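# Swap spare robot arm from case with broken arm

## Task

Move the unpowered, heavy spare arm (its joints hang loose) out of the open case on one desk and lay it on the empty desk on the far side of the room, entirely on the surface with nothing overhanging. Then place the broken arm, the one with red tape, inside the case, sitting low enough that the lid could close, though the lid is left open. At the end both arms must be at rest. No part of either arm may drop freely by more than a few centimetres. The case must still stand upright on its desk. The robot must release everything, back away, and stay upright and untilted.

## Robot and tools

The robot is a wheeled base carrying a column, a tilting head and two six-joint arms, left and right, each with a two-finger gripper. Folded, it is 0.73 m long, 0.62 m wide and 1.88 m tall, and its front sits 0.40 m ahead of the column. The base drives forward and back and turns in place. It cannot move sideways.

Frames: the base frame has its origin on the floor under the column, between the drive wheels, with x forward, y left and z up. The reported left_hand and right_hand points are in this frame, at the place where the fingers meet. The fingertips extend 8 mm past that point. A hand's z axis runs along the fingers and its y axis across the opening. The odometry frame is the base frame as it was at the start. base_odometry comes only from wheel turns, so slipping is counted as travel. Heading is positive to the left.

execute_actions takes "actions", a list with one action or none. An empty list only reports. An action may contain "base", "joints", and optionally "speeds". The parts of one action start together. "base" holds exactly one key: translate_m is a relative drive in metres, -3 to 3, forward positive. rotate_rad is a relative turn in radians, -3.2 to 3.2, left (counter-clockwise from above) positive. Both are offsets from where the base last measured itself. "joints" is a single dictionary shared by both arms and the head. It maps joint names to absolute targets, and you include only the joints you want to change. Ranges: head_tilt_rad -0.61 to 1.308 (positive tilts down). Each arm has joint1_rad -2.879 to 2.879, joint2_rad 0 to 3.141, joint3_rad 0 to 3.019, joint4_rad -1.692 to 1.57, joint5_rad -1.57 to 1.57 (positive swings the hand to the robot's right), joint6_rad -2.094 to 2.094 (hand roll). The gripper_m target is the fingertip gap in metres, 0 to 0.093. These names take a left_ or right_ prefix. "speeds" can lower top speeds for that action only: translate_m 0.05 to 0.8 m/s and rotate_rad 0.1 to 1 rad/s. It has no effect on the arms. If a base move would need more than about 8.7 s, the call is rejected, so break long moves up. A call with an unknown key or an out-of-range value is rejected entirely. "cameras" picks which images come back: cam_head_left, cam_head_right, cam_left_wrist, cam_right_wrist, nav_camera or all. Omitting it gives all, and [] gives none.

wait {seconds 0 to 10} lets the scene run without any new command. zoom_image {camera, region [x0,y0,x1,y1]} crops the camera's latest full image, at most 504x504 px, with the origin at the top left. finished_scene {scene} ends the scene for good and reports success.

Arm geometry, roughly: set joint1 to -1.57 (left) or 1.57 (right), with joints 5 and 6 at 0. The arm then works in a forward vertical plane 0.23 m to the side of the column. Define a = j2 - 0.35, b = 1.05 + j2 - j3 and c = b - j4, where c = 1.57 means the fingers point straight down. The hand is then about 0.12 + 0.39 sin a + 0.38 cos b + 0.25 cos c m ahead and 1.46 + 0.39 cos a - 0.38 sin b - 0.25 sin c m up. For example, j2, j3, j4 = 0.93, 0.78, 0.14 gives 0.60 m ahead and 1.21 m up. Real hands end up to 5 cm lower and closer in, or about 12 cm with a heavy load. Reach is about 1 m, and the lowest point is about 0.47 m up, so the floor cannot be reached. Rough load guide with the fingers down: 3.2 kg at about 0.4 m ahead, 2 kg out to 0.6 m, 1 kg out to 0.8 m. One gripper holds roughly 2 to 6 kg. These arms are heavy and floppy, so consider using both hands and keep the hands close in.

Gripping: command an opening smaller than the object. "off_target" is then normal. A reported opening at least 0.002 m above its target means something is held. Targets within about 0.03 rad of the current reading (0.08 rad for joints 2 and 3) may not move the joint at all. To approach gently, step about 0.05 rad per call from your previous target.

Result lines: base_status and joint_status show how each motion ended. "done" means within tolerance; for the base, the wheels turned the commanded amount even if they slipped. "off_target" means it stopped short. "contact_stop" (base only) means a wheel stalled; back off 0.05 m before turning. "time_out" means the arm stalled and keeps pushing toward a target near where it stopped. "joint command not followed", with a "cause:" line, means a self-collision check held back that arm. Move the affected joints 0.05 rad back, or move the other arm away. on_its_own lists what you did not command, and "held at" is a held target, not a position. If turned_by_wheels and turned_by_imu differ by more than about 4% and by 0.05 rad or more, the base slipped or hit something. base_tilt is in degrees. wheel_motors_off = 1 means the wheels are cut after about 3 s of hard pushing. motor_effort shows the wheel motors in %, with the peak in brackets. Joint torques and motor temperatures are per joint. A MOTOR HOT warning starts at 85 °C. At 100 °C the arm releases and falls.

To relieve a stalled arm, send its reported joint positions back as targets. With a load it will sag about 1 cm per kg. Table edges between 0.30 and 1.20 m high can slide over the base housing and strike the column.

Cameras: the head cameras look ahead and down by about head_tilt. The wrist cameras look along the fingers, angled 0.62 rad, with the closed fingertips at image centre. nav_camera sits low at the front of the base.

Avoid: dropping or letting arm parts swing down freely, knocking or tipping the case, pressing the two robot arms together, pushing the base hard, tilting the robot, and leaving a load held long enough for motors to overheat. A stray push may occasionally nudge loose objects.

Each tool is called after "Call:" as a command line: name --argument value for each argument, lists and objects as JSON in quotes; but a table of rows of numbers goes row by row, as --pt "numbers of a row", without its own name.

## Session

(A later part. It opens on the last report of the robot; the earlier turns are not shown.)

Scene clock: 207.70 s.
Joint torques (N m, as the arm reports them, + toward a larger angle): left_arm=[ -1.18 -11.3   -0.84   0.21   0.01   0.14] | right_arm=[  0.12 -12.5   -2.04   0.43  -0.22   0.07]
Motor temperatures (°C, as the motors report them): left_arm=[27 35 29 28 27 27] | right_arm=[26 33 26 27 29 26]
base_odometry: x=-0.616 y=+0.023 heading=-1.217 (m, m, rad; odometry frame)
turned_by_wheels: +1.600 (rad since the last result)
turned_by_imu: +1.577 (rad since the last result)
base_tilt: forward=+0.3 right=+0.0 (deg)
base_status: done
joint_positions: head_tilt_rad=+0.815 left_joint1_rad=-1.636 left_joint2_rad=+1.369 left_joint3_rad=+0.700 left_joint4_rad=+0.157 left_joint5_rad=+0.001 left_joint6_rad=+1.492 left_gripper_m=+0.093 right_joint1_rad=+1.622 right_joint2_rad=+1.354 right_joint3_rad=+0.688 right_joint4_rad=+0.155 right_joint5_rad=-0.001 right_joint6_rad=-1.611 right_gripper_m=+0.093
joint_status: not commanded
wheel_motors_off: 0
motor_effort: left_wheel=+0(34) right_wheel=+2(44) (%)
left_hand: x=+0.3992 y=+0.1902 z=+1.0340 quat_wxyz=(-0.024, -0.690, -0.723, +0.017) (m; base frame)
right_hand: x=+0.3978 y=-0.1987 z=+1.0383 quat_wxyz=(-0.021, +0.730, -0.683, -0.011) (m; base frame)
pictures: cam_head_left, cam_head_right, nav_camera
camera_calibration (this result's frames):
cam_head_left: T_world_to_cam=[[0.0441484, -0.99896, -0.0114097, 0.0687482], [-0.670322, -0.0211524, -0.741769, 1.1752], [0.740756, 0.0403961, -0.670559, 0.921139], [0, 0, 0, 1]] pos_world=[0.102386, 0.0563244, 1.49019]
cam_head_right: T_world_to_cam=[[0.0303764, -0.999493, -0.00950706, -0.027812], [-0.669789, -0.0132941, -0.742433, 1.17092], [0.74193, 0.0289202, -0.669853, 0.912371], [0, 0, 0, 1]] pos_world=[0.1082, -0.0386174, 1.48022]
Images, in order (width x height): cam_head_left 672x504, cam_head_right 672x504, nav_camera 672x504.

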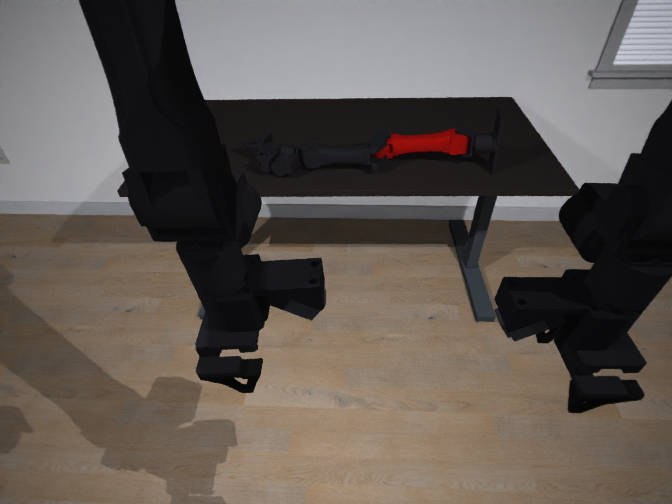

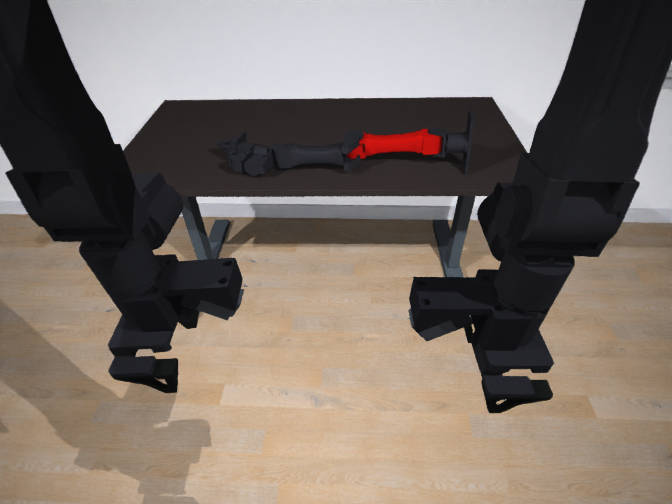

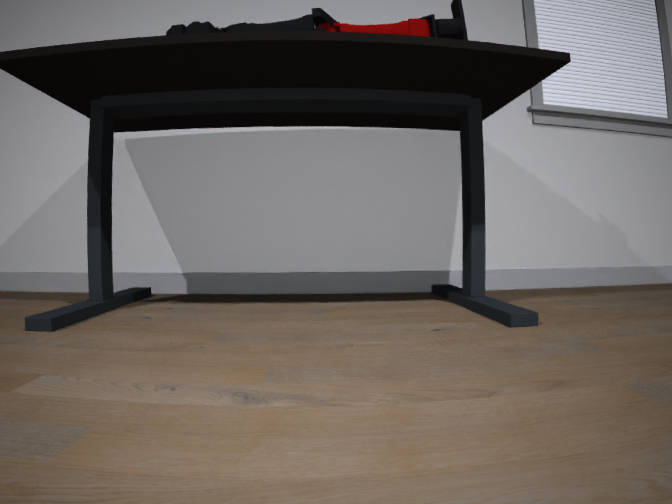

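Call:
execute_actions --actions '[{"base": {"translate_m": 0.93}, "joints": {"head_tilt_rad": 1.2}}]' --cameras '["cam_head_left", "cam_head_right", "cam_left_wrist", "cam_right_wrist"]'

Scene clock: 211.87 s.
Joint torques (N m, as the arm reports them, + toward a larger angle): left_arm=[ -1.06 -11.47  -1.12   0.27   0.01   0.16] | right_arm=[  0.31 -13.06  -2.33   0.56  -0.21   0.06]
Motor temperatures (°C, as the motors report them): left_arm=[27 34 29 28 27 27] | right_arm=[26 32 26 27 29 26]
base_odometry: x=-0.294 y=-0.850 heading=-1.217 (m, m, rad; odometry frame)
turned_by_wheels: +0.000 (rad since the last result)
turned_by_imu: +0.001 (rad since the last result)
base_tilt: forward=+0.3 right=-0.1 (deg)
base_status: done
joint_positions: head_tilt_rad=+1.198 left_joint1_rad=-1.636 left_joint2_rad=+1.369 left_joint3_rad=+0.703 left_joint4_rad=+0.157 left_joint5_rad=+0.001 left_joint6_rad=+1.492 left_gripper_m=+0.093 right_joint1_rad=+1.622 right_joint2_rad=+1.354 right_joint3_rad=+0.690 right_joint4_rad=+0.155 right_joint5_rad=-0.001 right_joint6_rad=-1.611 right_gripper_m=+0.093
joint_status: all done
wheel_motors_off: 0
motor_effort: left_wheel=+0(42) right_wheel=-1(61) (%)
left_hand: x=+0.4016 y=+0.1901 z=+1.0338 quat_wxyz=(-0.025, -0.690, -0.723, +0.016) (m; base frame)
right_hand: x=+0.3992 y=-0.1987 z=+1.0381 quat_wxyz=(-0.022, +0.730, -0.683, -0.010) (m; base frame)
pictures: cam_head_left, cam_head_right, cam_left_wrist, cam_right_wrist
camera_calibration (this result's frames):
cam_head_left: T_world_to_cam=[[0.0366748, -0.99896, -0.0270966, 0.0932797], [-0.899139, -0.0211524, -0.437153, 0.717528], [0.436125, 0.0403961, -0.898979, 1.28814], [0, 0, 0, 1]] pos_world=[0.0799475, 0.0563244, 1.47421]
cam_head_right: T_world_to_cam=[[0.0246144, -0.999493, -0.0201802, -0.0110873], [-0.898892, -0.0132941, -0.437969, 0.713504], [0.437478, 0.0289202, -0.898764, 1.28012], [0, 0, 0, 1]] pos_world=[0.0816125, -0.0386174, 1.46279]
cam_left_wrist: T_world_to_cam=[[-0.999377, -0.0322808, -0.0142335, 0.427361], [-0.0348654, 0.842065, 0.538249, -0.702711], [-0.00538959, 0.53841, -0.842666, 0.896522], [0, 0, 0, 1]] pos_world=[0.407426, 0.122827, 1.13978]
cam_right_wrist: T_world_to_cam=[[0.999175, 0.0391448, 0.0108301, -0.402346], [0.0273288, -0.845228, 0.533706, -0.724967], [0.0300458, -0.53297, -0.845601, 0.886288], [0, 0, 0, 1]] pos_world=[0.395198, -0.124648, 1.14072]
Images, in order (width x height): cam_head_left 672x504, cam_head_right 672x504, cam_left_wrist 672x504, cam_right_wrist 672x504.

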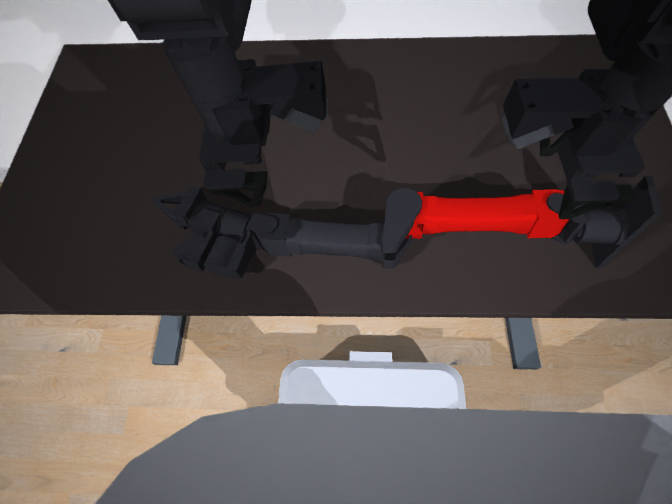

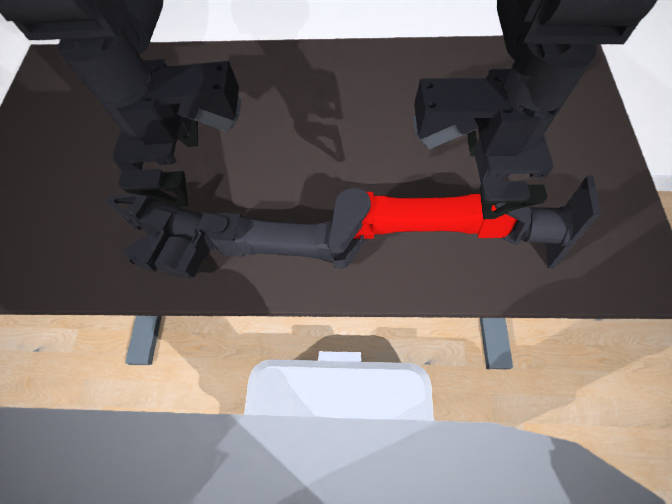

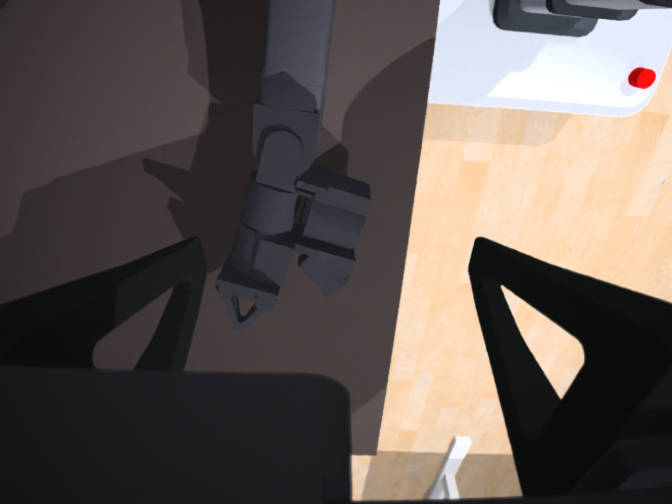

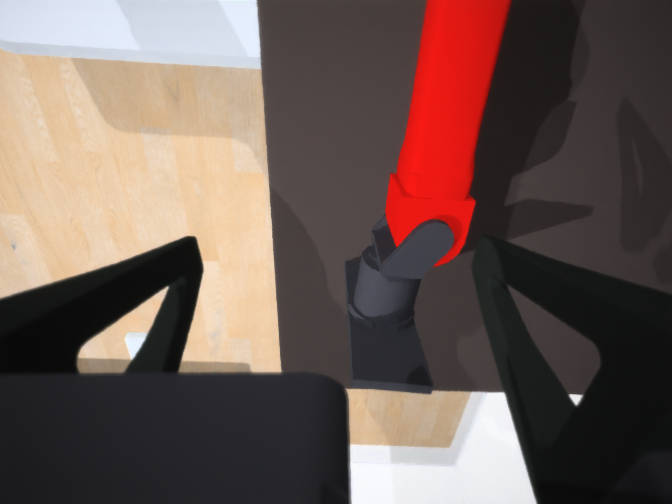

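Call:
execute_actions --actions '[{"base": {"translate_m": 0.065}, "joints": {"left_joint1_rad": -1.664, "left_joint2_rad": 1.78, "left_joint3_rad": 0.935, "left_joint4_rad": 0.345, "left_joint6_rad": 1.66, "right_joint2_rad": 1.69, "right_joint3_rad": 0.992, "right_joint4_rad": 0.20, "right_joint6_rad": -1.52}}]' --cameras '["cam_head_right", "cam_left_wrist", "cam_right_wrist"]'

Scene clock: 220.60 s.
Joint torques (N m, as the arm reports them, + toward a larger angle): left_arm=[ -1.64 -13.33  -2.73   0.21   0.04   0.15] | right_arm=[  0.8  -14.26  -2.45   0.58  -0.22   0.08]
Motor temperatures (°C, as the motors report them): left_arm=[27 34 29 28 27 27] | right_arm=[26 32 26 27 29 26]
base_odometry: x=-0.272 y=-0.911 heading=-1.217 (m, m, rad; odometry frame)
turned_by_wheels: +0.000 (rad since the last result)
turned_by_imu: -0.001 (rad since the last result)
base_tilt: forward=+0.3 right=-0.1 (deg)
base_status: done
joint_positions: head_tilt_rad=+1.199 left_joint1_rad=-1.660 left_joint2_rad=+1.788 left_joint3_rad=+0.935 left_joint4_rad=+0.345 left_joint5_rad=+0.001 left_joint6_rad=+1.652 left_gripper_m=+0.093 right_joint1_rad=+1.622 right_joint2_rad=+1.678 right_joint3_rad=+0.998 right_joint4_rad=+0.190 right_joint5_rad=-0.001 right_joint6_rad=-1.534 right_gripper_m=+0.093
joint_status: all done
wheel_motors_off: 0
motor_effort: left_wheel=+0(34) right_wheel=-1(45) (%)
left_hand: x=+0.3844 y=+0.1676 z=+0.9007 quat_wxyz=(-0.034, -0.750, -0.661, +0.021) (m; base frame)
right_hand: x=+0.4459 y=-0.1925 z=+0.9248 quat_wxyz=(-0.028, +0.702, -0.711, -0.005) (m; base frame)
pictures: cam_head_right, cam_left_wrist, cam_right_wrist
camera_calibration (this result's frames):
cam_head_right: T_world_to_cam=[[0.024609, -0.999493, -0.0201868, -0.0110769], [-0.899009, -0.0132941, -0.437728, 0.71314], [0.437238, 0.0289202, -0.898881, 1.28031], [0, 0, 0, 1]] pos_world=[0.0815919, -0.0386174, 1.46278]
cam_left_wrist: T_world_to_cam=[[-0.989962, 0.138891, -0.0261467, 0.386022], [0.10489, 0.846026, 0.522722, -0.653126], [0.094722, 0.514733, -0.852102, 0.770371], [0, 0, 0, 1]] pos_world=[0.377683, 0.102411, 1.00793]
cam_right_wrist: T_world_to_cam=[[0.998912, -0.0390095, 0.0255609, -0.476607], [-0.0466297, -0.845695, 0.531625, -0.625698], [0.000878301, -0.532239, -0.846594, 0.806418], [0, 0, 0, 1]] pos_world=[0.446204, -0.118535, 1.02753]
Images, in order (width x height): cam_head_right 672x504, cam_left_wrist 672x504, cam_right_wrist 672x504.

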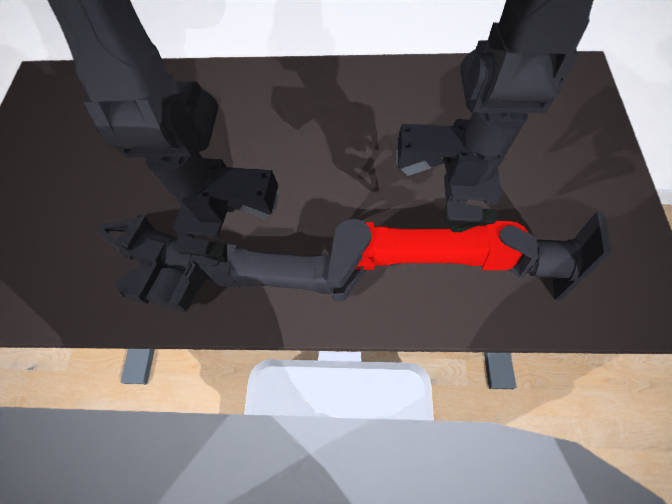

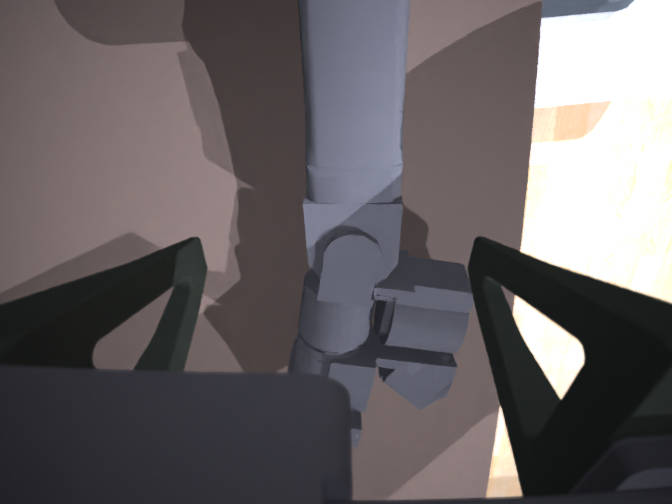

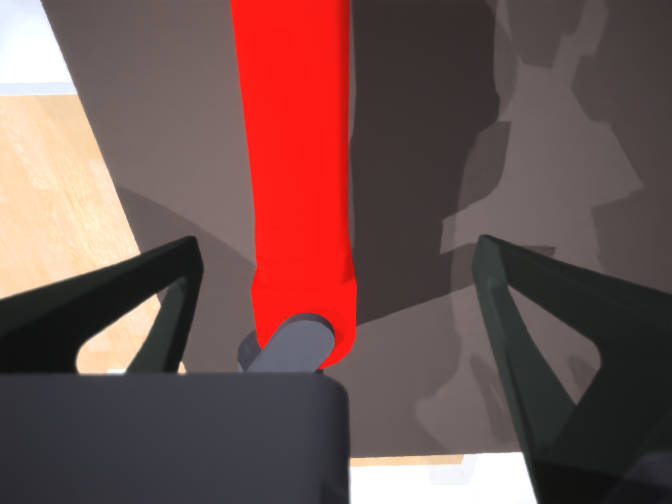

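Call:
execute_actions --actions '[{"joints": {"left_joint1_rad": -1.678, "left_joint2_rad": 1.96, "left_joint3_rad": 1.072, "right_joint2_rad": 1.881, "right_joint3_rad": 1.135}}]' --cameras '["cam_left_wrist", "cam_right_wrist"]'

Scene clock: 225.33 s.
Joint torques (N m, as the arm reports them, + toward a larger angle): left_arm=[ -2.57 -12.51  -3.4    0.07   0.04   0.17] | right_arm=[  0.72 -15.13  -2.62   0.41  -0.22   0.08]
Motor temperatures (°C, as the motors report them): left_arm=[27 34 29 28 27 27] | right_arm=[26 32 26 27 29 26]
base_odometry: x=-0.272 y=-0.911 heading=-1.217 (m, m, rad; odometry frame)
turned_by_wheels: +0.000 (rad since the last result)
turned_by_imu: -0.001 (rad since the last result)
base_tilt: forward=+0.2 right=-0.1 (deg)
base_status: not commanded
joint_positions: head_tilt_rad=+1.199 left_joint1_rad=-1.670 left_joint2_rad=+1.962 left_joint3_rad=+1.077 left_joint4_rad=+0.345 left_joint5_rad=+0.001 left_joint6_rad=+1.653 left_gripper_m=+0.093 right_joint1_rad=+1.622 right_joint2_rad=+1.883 right_joint3_rad=+1.134 right_joint4_rad=+0.192 right_joint5_rad=-0.001 right_joint6_rad=-1.533 right_gripper_m=+0.093
joint_status: all done
wheel_motors_off: 0
motor_effort: left_wheel=+0(1) right_wheel=-1(3) (%)
left_hand: x=+0.3675 y=+0.1570 z=+0.8387 quat_wxyz=(-0.026, -0.752, -0.658, +0.035) (m; base frame)
right_hand: x=+0.4144 y=-0.1900 z=+0.8520 quat_wxyz=(-0.003, +0.703, -0.711, -0.028) (m; base frame)
pictures: cam_left_wrist, cam_right_wrist
camera_calibration (this result's frames):
cam_left_wrist: T_world_to_cam=[[-0.989201, 0.146497, 0.00443119, 0.341929], [0.127977, 0.84862, 0.51329, -0.610995], [0.0714349, 0.508314, -0.858204, 0.739329], [0, 0, 0, 1]] pos_world=[0.363615, 0.0925998, 0.946598]
cam_right_wrist: T_world_to_cam=[[0.998494, -0.0364587, -0.0410017, -0.385787], [-0.00888331, -0.844858, 0.534916, -0.604732], [-0.054143, -0.533746, -0.84391, 0.766354], [0, 0, 0, 1]] pos_world=[0.421326, -0.115939, 0.954396]
Images, in order (width x height): cam_left_wrist 672x504, cam_right_wrist 672x504.

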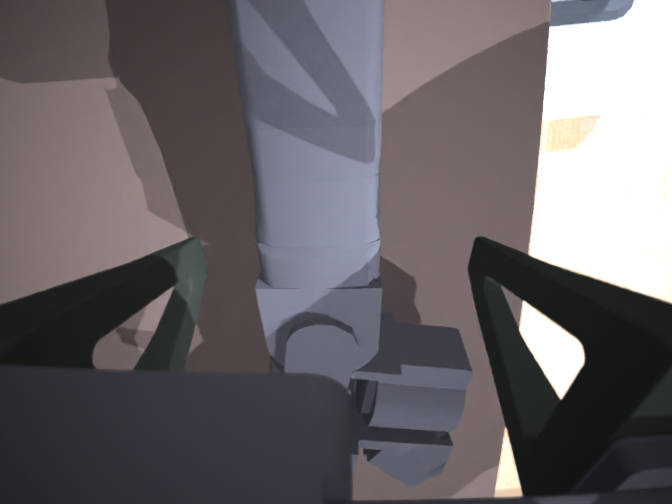

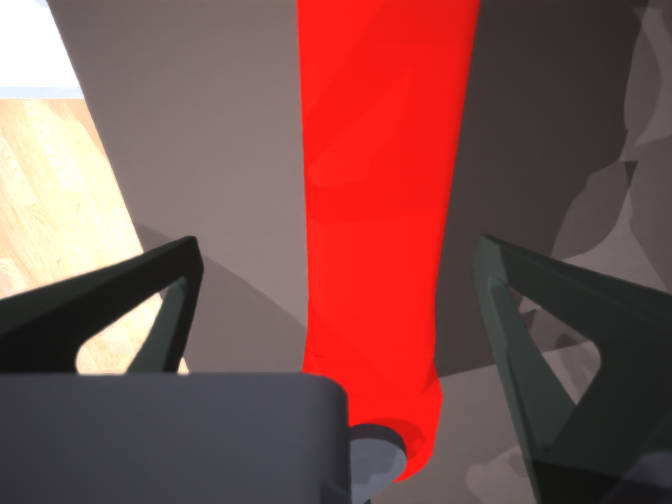

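Call:
execute_actions --actions '[{"joints": {"left_joint2_rad": 2.037, "left_joint3_rad": 1.147, "right_joint2_rad": 1.953, "right_joint3_rad": 1.21}}]' --cameras '["cam_left_wrist", "cam_right_wrist"]'

Scene clock: 227.73 s.
Joint torques (N m, as the arm reports them, + toward a larger angle): left_arm=[ -2.68 -11.66  -3.45   0.07   0.05   0.16] | right_arm=[  0.48 -13.75  -2.9    0.47  -0.22   0.08]
Motor temperatures (°C, as the motors report them): left_arm=[27 34 29 28 27 27] | right_arm=[26 32 26 27 29 26]
base_odometry: x=-0.272 y=-0.911 heading=-1.217 (m, m, rad; odometry frame)
turned_by_wheels: +0.000 (rad since the last result)
turned_by_imu: -0.001 (rad since the last result)
base_tilt: forward=+0.3 right=-0.1 (deg)
base_status: not commanded
joint_positions: head_tilt_rad=+1.199 left_joint1_rad=-1.670 left_joint2_rad=+2.022 left_joint3_rad=+1.154 left_joint4_rad=+0.345 left_joint5_rad=+0.001 left_joint6_rad=+1.653 left_gripper_m=+0.093 right_joint1_rad=+1.622 right_joint2_rad=+1.930 right_joint3_rad=+1.218 right_joint4_rad=+0.192 right_joint5_rad=-0.001 right_joint6_rad=-1.533 right_gripper_m=+0.093
joint_status: all done
wheel_motors_off: 0
motor_effort: left_wheel=+0(1) right_wheel=+0(0) (%)
left_hand: x=+0.3763 y=+0.1544 z=+0.8135 quat_wxyz=(-0.032, -0.751, -0.658, +0.029) (m; base frame)
right_hand: x=+0.4373 y=-0.1885 z=+0.8310 quat_wxyz=(-0.017, +0.703, -0.711, -0.015) (m; base frame)
pictures: cam_left_wrist, cam_right_wrist
camera_calibration (this result's frames):
cam_left_wrist: T_world_to_cam=[[-0.989346, 0.145007, -0.0129703, 0.365583], [0.117726, 0.84925, 0.514699, -0.594356], [0.08565, 0.507688, -0.857273, 0.712377], [0, 0, 0, 1]] pos_world=[0.370644, 0.0900794, 0.921357]
cam_right_wrist: T_world_to_cam=[[0.999266, -0.0380527, -0.00449935, -0.440394], [-0.0297888, -0.845326, 0.53342, -0.581702], [-0.0241015, -0.532894, -0.845838, 0.739277], [0, 0, 0, 1]] pos_world=[0.44056, -0.11453, 0.933619]
Images, in order (width x height): cam_left_wrist 672x504, cam_right_wrist 672x504.

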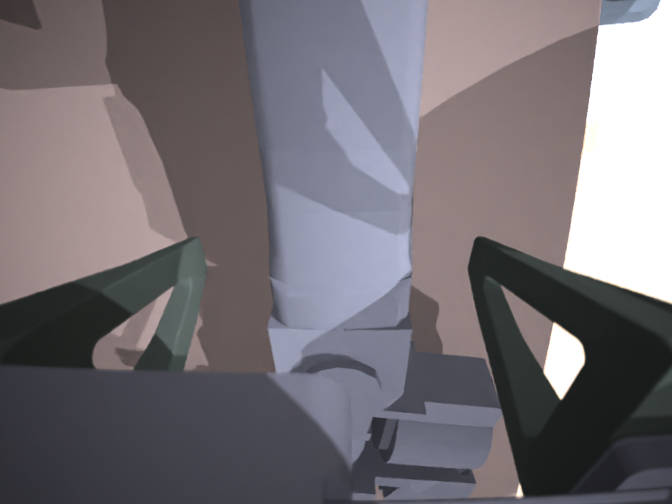

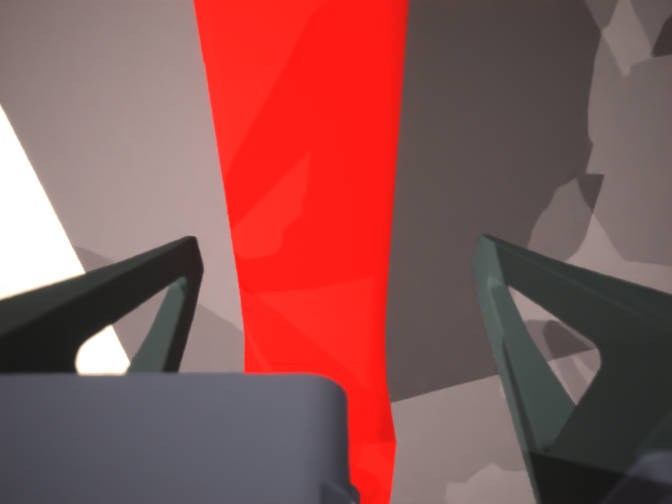

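Call:
execute_actions --actions '[{"joints": {"left_joint2_rad": 2.103, "left_joint3_rad": 1.213, "right_joint2_rad": 2.028, "right_joint3_rad": 1.265}}]' --cameras '["cam_left_wrist", "cam_right_wrist"]'

Scene clock: 229.23 s.
Joint torques (N m, as the arm reports them, + toward a larger angle): left_arm=[ -2.5  -11.74  -3.36   0.06   0.03   0.14] | right_arm=[  0.55 -13.91  -3.15   0.48  -0.21   0.08]
Motor temperatures (°C, as the motors report them): left_arm=[27 34 29 28 27 27] | right_arm=[26 32 26 27 29 26]
base_odometry: x=-0.272 y=-0.911 heading=-1.217 (m, m, rad; odometry frame)
turned_by_wheels: +0.000 (rad since the last result)
turned_by_imu: +0.000 (rad since the last result)
base_tilt: forward=+0.2 right=-0.1 (deg)
base_status: not commanded
joint_positions: head_tilt_rad=+1.199 left_joint1_rad=-1.670 left_joint2_rad=+2.092 left_joint3_rad=+1.218 left_joint4_rad=+0.345 left_joint5_rad=+0.001 left_joint6_rad=+1.653 left_gripper_m=+0.093 right_joint1_rad=+1.622 right_joint2_rad=+2.017 right_joint3_rad=+1.268 right_joint4_rad=+0.192 right_joint5_rad=-0.001 right_joint6_rad=-1.533 right_gripper_m=+0.093
joint_status: all done
wheel_motors_off: 0
motor_effort: left_wheel=+0(1) right_wheel=-2(0) (%)
left_hand: x=+0.3688 y=+0.1525 z=+0.7877 quat_wxyz=(-0.030, -0.751, -0.658, +0.031) (m; base frame)
right_hand: x=+0.4122 y=-0.1878 z=+0.8004 quat_wxyz=(-0.003, +0.703, -0.711, -0.028) (m; base frame)
pictures: cam_left_wrist, cam_right_wrist
camera_calibration (this result's frames):
cam_left_wrist: T_world_to_cam=[[-0.98933, 0.145527, -0.00691749, 0.353237], [0.121294, 0.849033, 0.514229, -0.579501], [0.0807074, 0.507903, -0.857625, 0.693857], [0, 0, 0, 1]] pos_world=[0.363758, 0.0881979, 0.895509]
cam_right_wrist: T_world_to_cam=[[0.998463, -0.0364258, -0.0417618, -0.384971], [-0.00844726, -0.844848, 0.534939, -0.575454], [-0.054768, -0.533765, -0.843858, 0.724069], [0, 0, 0, 1]] pos_world=[0.419174, -0.113711, 0.902767]
Images, in order (width x height): cam_left_wrist 672x504, cam_right_wrist 672x504.

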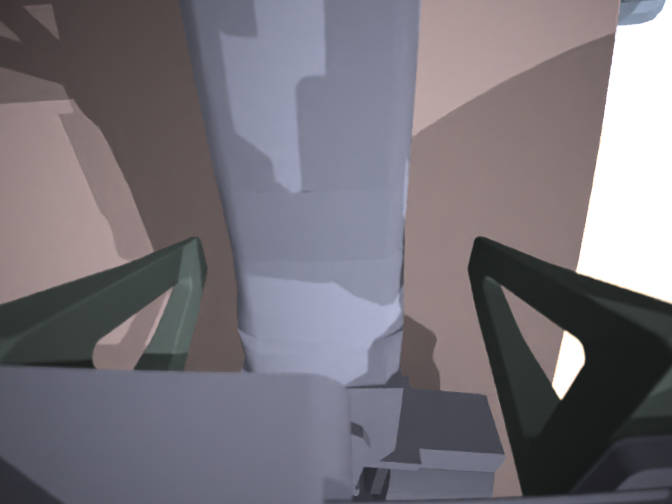

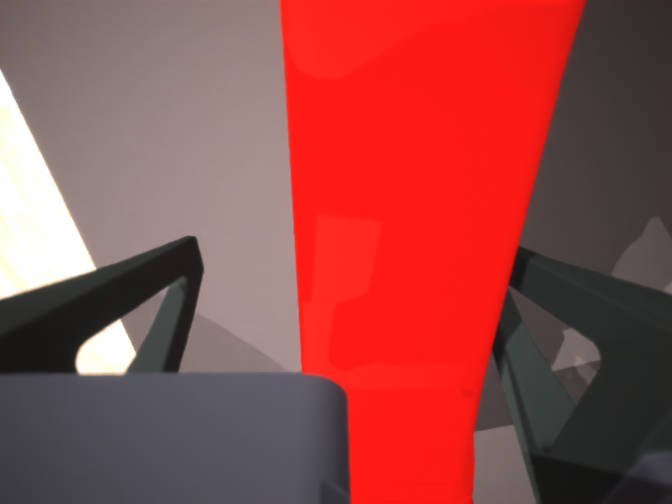

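Call:
execute_actions --actions '[{"joints": {"left_joint2_rad": 2.165, "left_joint3_rad": 1.291, "right_joint2_rad": 2.084, "right_joint3_rad": 1.343}}]' --cameras '["cam_left_wrist", "cam_right_wrist"]'

Scene clock: 231.07 s.
Joint torques (N m, as the arm reports them, + toward a larger angle): left_arm=[ -2.78 -11.64  -3.     0.09   0.03   0.16] | right_arm=[  0.68 -14.04  -2.85   0.5   -0.21   0.08]
Motor temperatures (°C, as the motors report them): left_arm=[27 34 29 28 27 27] | right_arm=[26 32 26 27 29 26]
base_odometry: x=-0.272 y=-0.911 heading=-1.217 (m, m, rad; odometry frame)
turned_by_wheels: +0.000 (rad since the last result)
turned_by_imu: -0.001 (rad since the last result)
base_tilt: forward=+0.3 right=-0.1 (deg)
base_status: not commanded
joint_positions: head_tilt_rad=+1.199 left_joint1_rad=-1.670 left_joint2_rad=+2.151 left_joint3_rad=+1.295 left_joint4_rad=+0.345 left_joint5_rad=+0.001 left_joint6_rad=+1.653 left_gripper_m=+0.093 right_joint1_rad=+1.622 right_joint2_rad=+2.064 right_joint3_rad=+1.348 right_joint4_rad=+0.192 right_joint5_rad=-0.001 right_joint6_rad=-1.533 right_gripper_m=+0.093
joint_status: all done
wheel_motors_off: 0
motor_effort: left_wheel=+0(1) right_wheel=+0(2) (%)
left_hand: x=+0.3747 y=+0.1502 z=+0.7633 quat_wxyz=(-0.036, -0.751, -0.659, +0.025) (m; base frame)
right_hand: x=+0.4312 y=-0.1864 z=+0.7800 quat_wxyz=(-0.016, +0.703, -0.711, -0.016) (m; base frame)
pictures: cam_left_wrist, cam_right_wrist
camera_calibration (this result's frames):
cam_left_wrist: T_world_to_cam=[[-0.989275, 0.144027, -0.0243186, 0.372789], [0.111027, 0.849654, 0.515521, -0.562876], [0.0949115, 0.507292, -0.856532, 0.667604], [0, 0, 0, 1]] pos_world=[0.367922, 0.0858883, 0.871064]
cam_right_wrist: T_world_to_cam=[[0.999252, -0.0379185, -0.00754197, -0.432113], [-0.0280489, -0.845288, 0.533574, -0.553737], [-0.0266075, -0.532964, -0.84572, 0.698048], [0, 0, 0, 1]] pos_world=[0.434831, -0.112418, 0.882554]
Images, in order (width x height): cam_left_wrist 672x504, cam_right_wrist 672x504.

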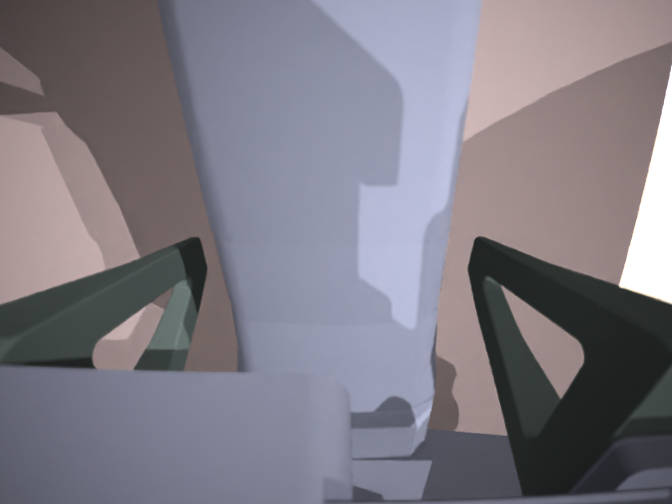

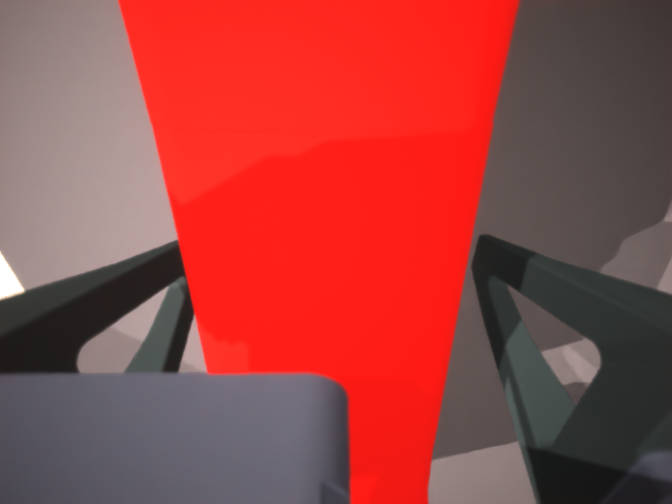

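Call:
execute_actions --actions '[{"joints": {"left_gripper_m": 0.0, "right_gripper_m": 0.0}}]' --cameras '["cam_head_right", "cam_left_wrist", "cam_right_wrist"]'

Scene clock: 232.50 s.
Joint torques (N m, as the arm reports them, + toward a larger angle): left_arm=[ -2.91 -11.58  -3.01   0.07   0.05   0.25] | right_arm=[  0.73 -13.92  -2.61   0.4   -0.21   0.08]
Motor temperatures (°C, as the motors report them): left_arm=[27 34 29 28 27 27] | right_arm=[26 32 26 27 29 26]
base_odometry: x=-0.272 y=-0.911 heading=-1.217 (m, m, rad; odometry frame)
turned_by_wheels: +0.000 (rad since the last result)
turned_by_imu: +0.000 (rad since the last result)
base_tilt: forward=+0.3 right=+0.0 (deg)
base_status: not commanded
joint_positions: head_tilt_rad=+1.199 left_joint1_rad=-1.670 left_joint2_rad=+2.151 left_joint3_rad=+1.296 left_joint4_rad=+0.344 left_joint5_rad=+0.000 left_joint6_rad=+1.643 left_gripper_m=+0.054 right_joint1_rad=+1.622 right_joint2_rad=+2.065 right_joint3_rad=+1.346 right_joint4_rad=+0.193 right_joint5_rad=-0.001 right_joint6_rad=-1.534 right_gripper_m=+0.052
joint_status: left_gripper_m off_target (ended at +0.054, target +0.000); right_gripper_m off_target (ended at +0.052, target +0.000)
wheel_motors_off: 0
motor_effort: left_wheel=+1(1) right_wheel=-2(0) (%)
left_hand: x=+0.3746 y=+0.1502 z=+0.7631 quat_wxyz=(-0.036, -0.748, -0.662, +0.025) (m; base frame)
right_hand: x=+0.4290 y=-0.1865 z=+0.7797 quat_wxyz=(-0.015, +0.703, -0.711, -0.017) (m; base frame)
pictures: cam_head_right, cam_left_wrist, cam_right_wrist
camera_calibration (this result's frames):
cam_head_right: T_world_to_cam=[[0.024609, -0.999493, -0.0201868, -0.0110769], [-0.899009, -0.0132941, -0.437728, 0.71314], [0.437238, 0.0289202, -0.898881, 1.28031], [0, 0, 0, 1]] pos_world=[0.0815919, -0.0386174, 1.46278]
cam_left_wrist: T_world_to_cam=[[-0.990623, 0.134656, -0.0230991, 0.373635], [0.103587, 0.850514, 0.51565, -0.560277], [0.0890817, 0.508422, -0.856488, 0.669438], [0, 0, 0, 1]] pos_world=[0.368534, 0.0858542, 0.870903]
cam_right_wrist: T_world_to_cam=[[0.999244, -0.0374038, -0.0105674, -0.427394], [-0.0259955, -0.845261, 0.533721, -0.554669], [-0.0288954, -0.533043, -0.845595, 0.69858], [0, 0, 0, 1]] pos_world=[0.432838, -0.112453, 0.882237]
Images, in order (width x height): cam_head_right 672x504, cam_left_wrist 672x504, cam_right_wrist 672x504.

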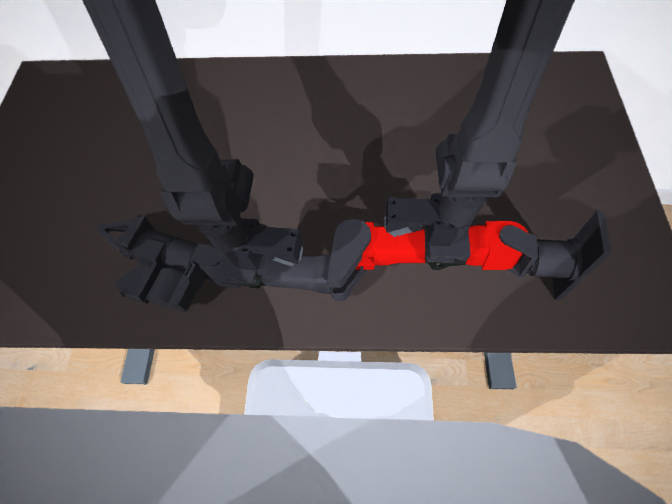

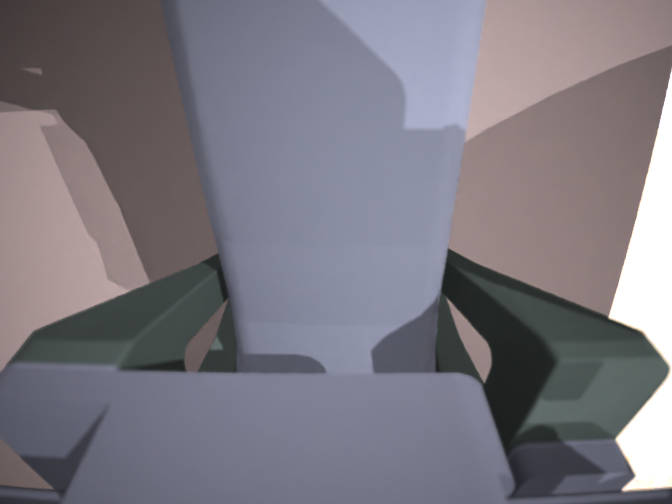

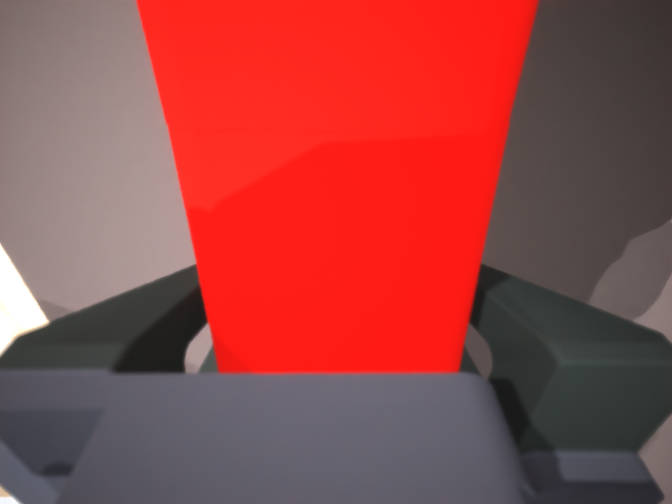

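Call:
execute_actions --actions '[{"joints": {"left_joint2_rad": 2.07, "left_joint3_rad": 1.265, "left_joint6_rad": 1.643, "right_joint2_rad": 1.97, "right_joint3_rad": 1.325}}]' --cameras '[]'

Call:
execute_actions --actions '[{"joints": {"left_joint1_rad": -1.69, "left_joint2_rad": 1.965, "left_joint3_rad": 1.18, "right_joint1_rad": 1.63, "right_joint2_rad": 1.87, "right_joint3_rad": 1.24}}]' --cameras '["cam_head_right"]'

Scene clock: 236.13 s.
Joint torques (N m, as the arm reports them, + toward a larger angle): left_arm=[ -2.99 -18.87  -5.1    0.1    0.05   0.1 ] | right_arm=[  0.75 -21.97  -4.3    0.45  -0.21   0.08]
Motor temperatures (°C, as the motors report them): left_arm=[27 34 29 28 27 27] | right_arm=[26 32 26 27 29 26]
base_odometry: x=-0.272 y=-0.911 heading=-1.217 (m, m, rad; odometry frame)
turned_by_wheels: +0.000 (rad since the last result)
turned_by_imu: -0.001 (rad since the last result)
base_tilt: forward=+0.3 right=-0.1 (deg)
base_status: not commanded
joint_positions: head_tilt_rad=+1.199 left_joint1_rad=-1.670 left_joint2_rad=+2.149 left_joint3_rad=+1.295 left_joint4_rad=+0.344 left_joint5_rad=+0.000 left_joint6_rad=+1.641 left_gripper_m=+0.054 right_joint1_rad=+1.622 right_joint2_rad=+2.062 right_joint3_rad=+1.345 right_joint4_rad=+0.193 right_joint5_rad=-0.001 right_joint6_rad=-1.534 right_gripper_m=+0.052
joint_status: all done
wheel_motors_off: 0
motor_effort: left_wheel=+1(0) right_wheel=+1(0) (%)
left_hand: x=+0.3757 y=+0.1502 z=+0.7638 quat_wxyz=(-0.036, -0.747, -0.663, +0.024) (m; base frame)
right_hand: x=+0.4303 y=-0.1865 z=+0.7807 quat_wxyz=(-0.015, +0.703, -0.711, -0.017) (m; base frame)
pictures: none
No camera images: the call's "cameras" was empty. Leave "cameras" out to get every camera's image.

Scene clock: 236.97 s.
Joint torques (N m, as the arm reports them, + toward a larger angle): left_arm=[ -3.64 -20.78  -5.68   0.13   0.36   0.02] | right_arm=[  1.14 -24.73  -5.83   0.18  -0.13   0.03]
Motor temperatures (°C, as the motors report them): left_arm=[27 34 29 28 27 27] | right_arm=[26 32 26 27 29 26]
base_odometry: x=-0.272 y=-0.911 heading=-1.217 (m, m, rad; odometry frame)
turned_by_wheels: +0.000 (rad since the last result)
turned_by_imu: +0.000 (rad since the last result)
base_tilt: forward=+0.3 right=+0.0 (deg)
base_status: not commanded
joint_positions: head_tilt_rad=+1.199 left_joint1_rad=-1.671 left_joint2_rad=+2.071 left_joint3_rad=+1.215 left_joint4_rad=+0.344 left_joint5_rad=-0.009 left_joint6_rad=+1.648 left_gripper_m=+0.054 right_joint1_rad=+1.628 right_joint2_rad=+1.995 right_joint3_rad=+1.273 right_joint4_rad=+0.198 right_joint5_rad=-0.003 right_joint6_rad=-1.525 right_gripper_m=+0.052
joint_status: all done
wheel_motors_off: 0
motor_effort: left_wheel=+0(1) right_wheel=-3(2) (%)
left_hand: x=+0.3807 y=+0.1530 z=+0.7933 quat_wxyz=(-0.033, -0.750, -0.660, +0.022) (m; base frame)
right_hand: x=+0.4318 y=-0.1827 z=+0.8070 quat_wxyz=(-0.018, +0.701, -0.713, -0.019) (m; base frame)
pictures: cam_head_right
camera_calibration (this result's frames):
cam_head_right: T_world_to_cam=[[0.024609, -0.999493, -0.0201868, -0.0110769], [-0.899009, -0.0132941, -0.437728, 0.71314], [0.437238, 0.0289202, -0.898881, 1.28031], [0, 0, 0, 1]] pos_world=[0.0815919, -0.0386174, 1.46278]
Images, in order (width x height): cam_head_right 672x504.

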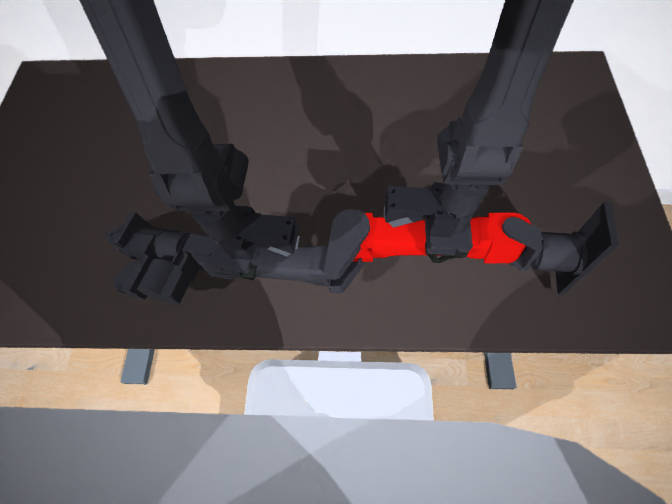

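Call:
execute_actions --actions '[{"joints": {"left_joint1_rad": -1.70, "left_joint2_rad": 1.855, "left_joint3_rad": 1.08, "left_joint4_rad": 0.255, "right_joint1_rad": 1.63, "right_joint2_rad": 1.765, "right_joint3_rad": 1.14, "right_joint4_rad": 0.11}}]' --cameras '["cam_head_right"]'

Scene clock: 238.77 s.
Joint torques (N m, as the arm reports them, + toward a larger angle): left_arm=[ -3.89 -21.31  -6.17  -0.46   0.27  -0.03] | right_arm=[  1.43 -23.39  -5.46  -0.96  -0.43  -0.11]
Motor temperatures (°C, as the motors report them): left_arm=[27 34 29 28 27 27] | right_arm=[26 33 26 27 29 26]
base_odometry: x=-0.272 y=-0.911 heading=-1.217 (m, m, rad; odometry frame)
turned_by_wheels: +0.000 (rad since the last result)
turned_by_imu: -0.001 (rad since the last result)
base_tilt: forward=+0.2 right=-0.1 (deg)
base_status: not commanded
joint_positions: head_tilt_rad=+1.199 left_joint1_rad=-1.680 left_joint2_rad=+1.958 left_joint3_rad=+1.122 left_joint4_rad=+0.265 left_joint5_rad=-0.006 left_joint6_rad=+1.649 left_gripper_m=+0.054 right_joint1_rad=+1.629 right_joint2_rad=+1.879 right_joint3_rad=+1.171 right_joint4_rad=+0.130 right_joint5_rad=+0.005 right_joint6_rad=-1.510 right_gripper_m=+0.052
joint_status: all done
wheel_motors_off: 0
motor_effort: left_wheel=+0(1) right_wheel=-2(4) (%)
left_hand: x=+0.3768 y=+0.1499 z=+0.8348 quat_wxyz=(-0.016, -0.752, -0.657, +0.047) (m; base frame)
right_hand: x=+0.4244 y=-0.1857 z=+0.8506 quat_wxyz=(+0.004, +0.696, -0.717, -0.035) (m; base frame)
pictures: cam_head_right
camera_calibration (this result's frames):
cam_head_right: T_world_to_cam=[[0.024609, -0.999493, -0.0201868, -0.0110769], [-0.899009, -0.0132941, -0.437728, 0.71314], [0.437238, 0.0289202, -0.898881, 1.28031], [0, 0, 0, 1]] pos_world=[0.0815919, -0.0386174, 1.46278]
Images, in order (width x height): cam_head_right 672x504.

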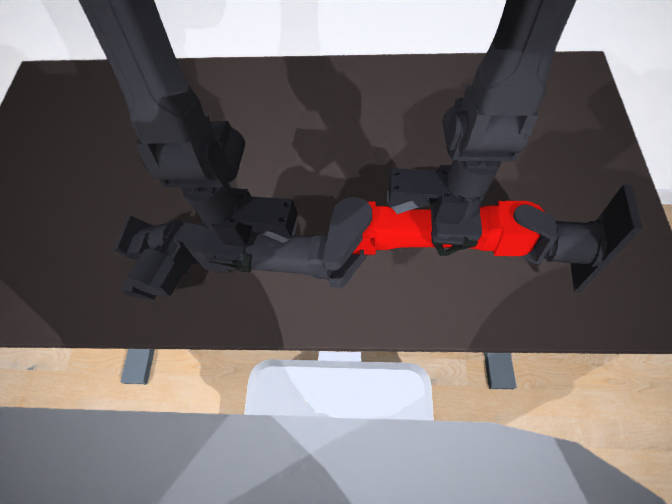

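Call:
execute_actions --actions '[{"joints": {"left_joint1_rad": -1.708, "left_joint2_rad": 1.745, "left_joint3_rad": 0.985, "left_joint4_rad": 0.165, "right_joint1_rad": 1.638, "right_joint2_rad": 1.665, "right_joint3_rad": 1.055, "right_joint4_rad": 0.02}}]' --cameras '["cam_head_right"]'

Scene clock: 240.17 s.
Joint torques (N m, as the arm reports them, + toward a larger angle): left_arm=[ -3.65 -20.97  -6.32  -0.87   0.28   0.1 ] | right_arm=[  1.51 -23.64  -5.55  -1.51  -0.39  -0.22]
Motor temperatures (°C, as the motors report them): left_arm=[27 35 29 28 27 27] | right_arm=[26 33 27 27 29 26]
base_odometry: x=-0.272 y=-0.911 heading=-1.217 (m, m, rad; odometry frame)
turned_by_wheels: +0.000 (rad since the last result)
turned_by_imu: +0.000 (rad since the last result)
base_tilt: forward=+0.3 right=-0.1 (deg)
base_status: not commanded
joint_positions: head_tilt_rad=+1.199 left_joint1_rad=-1.688 left_joint2_rad=+1.851 left_joint3_rad=+1.031 left_joint4_rad=+0.182 left_joint5_rad=-0.006 left_joint6_rad=+1.643 left_gripper_m=+0.054 right_joint1_rad=+1.631 right_joint2_rad=+1.780 right_joint3_rad=+1.087 right_joint4_rad=+0.049 right_joint5_rad=+0.004 right_joint6_rad=-1.500 right_gripper_m=+0.052
joint_status: all done
wheel_motors_off: 0
motor_effort: left_wheel=+0(1) right_wheel=-2(3) (%)
left_hand: x=+0.3656 y=+0.1495 z=+0.8758 quat_wxyz=(+0.005, -0.752, -0.655, +0.073) (m; base frame)
right_hand: x=+0.4105 y=-0.1863 z=+0.8891 quat_wxyz=(+0.028, +0.692, -0.719, -0.058) (m; base frame)
pictures: cam_head_right
camera_calibration (this result's frames):
cam_head_right: T_world_to_cam=[[0.024609, -0.999493, -0.0201868, -0.0110769], [-0.899009, -0.0132941, -0.437728, 0.71314], [0.437238, 0.0289202, -0.898881, 1.28031], [0, 0, 0, 1]] pos_world=[0.0815919, -0.0386174, 1.46278]
Images, in order (width x height): cam_head_right 672x504.

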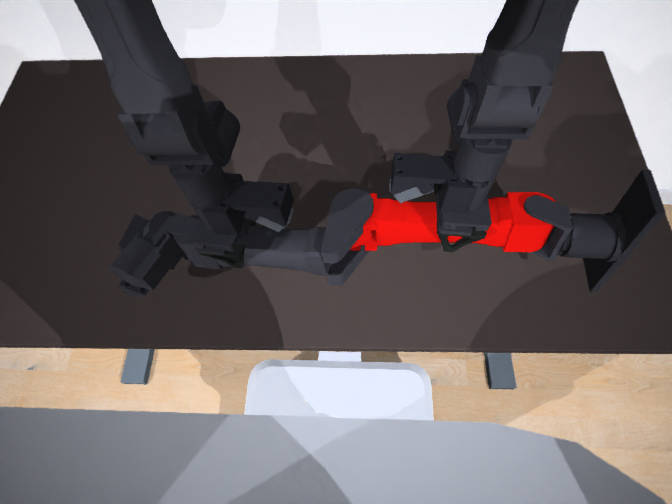

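Call:
execute_actions --actions '[{"joints": {"left_joint1_rad": -1.714, "left_joint2_rad": 1.63, "left_joint3_rad": 0.895, "left_joint4_rad": 0.135, "left_joint6_rad": 1.636, "right_joint1_rad": 1.642, "right_joint2_rad": 1.57, "right_joint3_rad": 0.982, "right_joint4_rad": -0.01, "right_joint6_rad": -1.497}}]' --cameras '["cam_head_left", "cam_head_right"]'

Scene clock: 253.93 s.
Joint torques (N m, as the arm reports them, + toward a larger angle): left_arm=[ -3.88 -21.87  -6.78  -1.01   0.34   0.  ] | right_arm=[  1.13 -23.92  -5.21  -1.52  -0.38  -0.05]
Motor temperatures (°C, as the motors report them): left_arm=[27 36 30 28 27 27] | right_arm=[26 35 27 27 29 26]
base_odometry: x=-0.272 y=-0.911 heading=-1.217 (m, m, rad; odometry frame)
turned_by_wheels: +0.000 (rad since the last result)
turned_by_imu: -0.001 (rad since the last result)
base_tilt: forward=+0.3 right=-0.1 (deg)
base_status: not commanded
joint_positions: head_tilt_rad=+1.199 left_joint1_rad=-1.691 left_joint2_rad=+1.746 left_joint3_rad=+0.948 left_joint4_rad=+0.154 left_joint5_rad=-0.008 left_joint6_rad=+1.641 left_gripper_m=+0.054 right_joint1_rad=+1.638 right_joint2_rad=+1.681 right_joint3_rad=+1.012 right_joint4_rad=+0.021 right_joint5_rad=+0.003 right_joint6_rad=-1.495 right_gripper_m=+0.052
joint_status: all done
wheel_motors_off: 0
motor_effort: left_wheel=+0(1) right_wheel=-2(3) (%)
left_hand: x=+0.3682 y=+0.1517 z=+0.9137 quat_wxyz=(+0.007, -0.752, -0.655, +0.075) (m; base frame)
right_hand: x=+0.4114 y=-0.1838 z=+0.9253 quat_wxyz=(+0.028, +0.692, -0.719, -0.062) (m; base frame)
pictures: cam_head_left, cam_head_right
camera_calibration (this result's frames):
cam_head_left: T_world_to_cam=[[0.0366675, -0.99896, -0.0271064, 0.0932952], [-0.899255, -0.0211524, -0.436912, 0.717164], [0.435885, 0.0403961, -0.899095, 1.28833], [0, 0, 0, 1]] pos_world=[0.0799299, 0.0563244, 1.4742]
cam_head_right: T_world_to_cam=[[0.024609, -0.999493, -0.0201868, -0.0110769], [-0.899009, -0.0132941, -0.437728, 0.71314], [0.437238, 0.0289202, -0.898881, 1.28031], [0, 0, 0, 1]] pos_world=[0.0815919, -0.0386174, 1.46278]
Images, in order (width x height): cam_head_left 672x504, cam_head_right 672x504.

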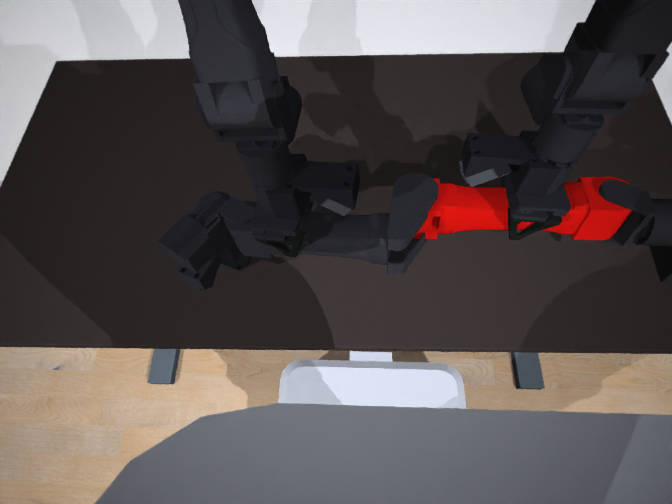

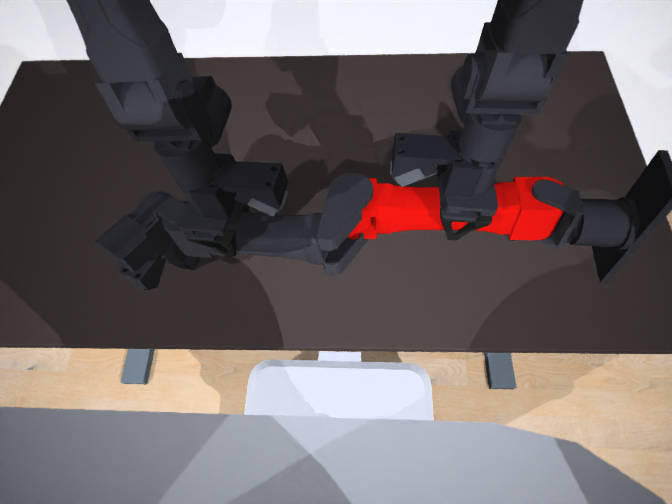

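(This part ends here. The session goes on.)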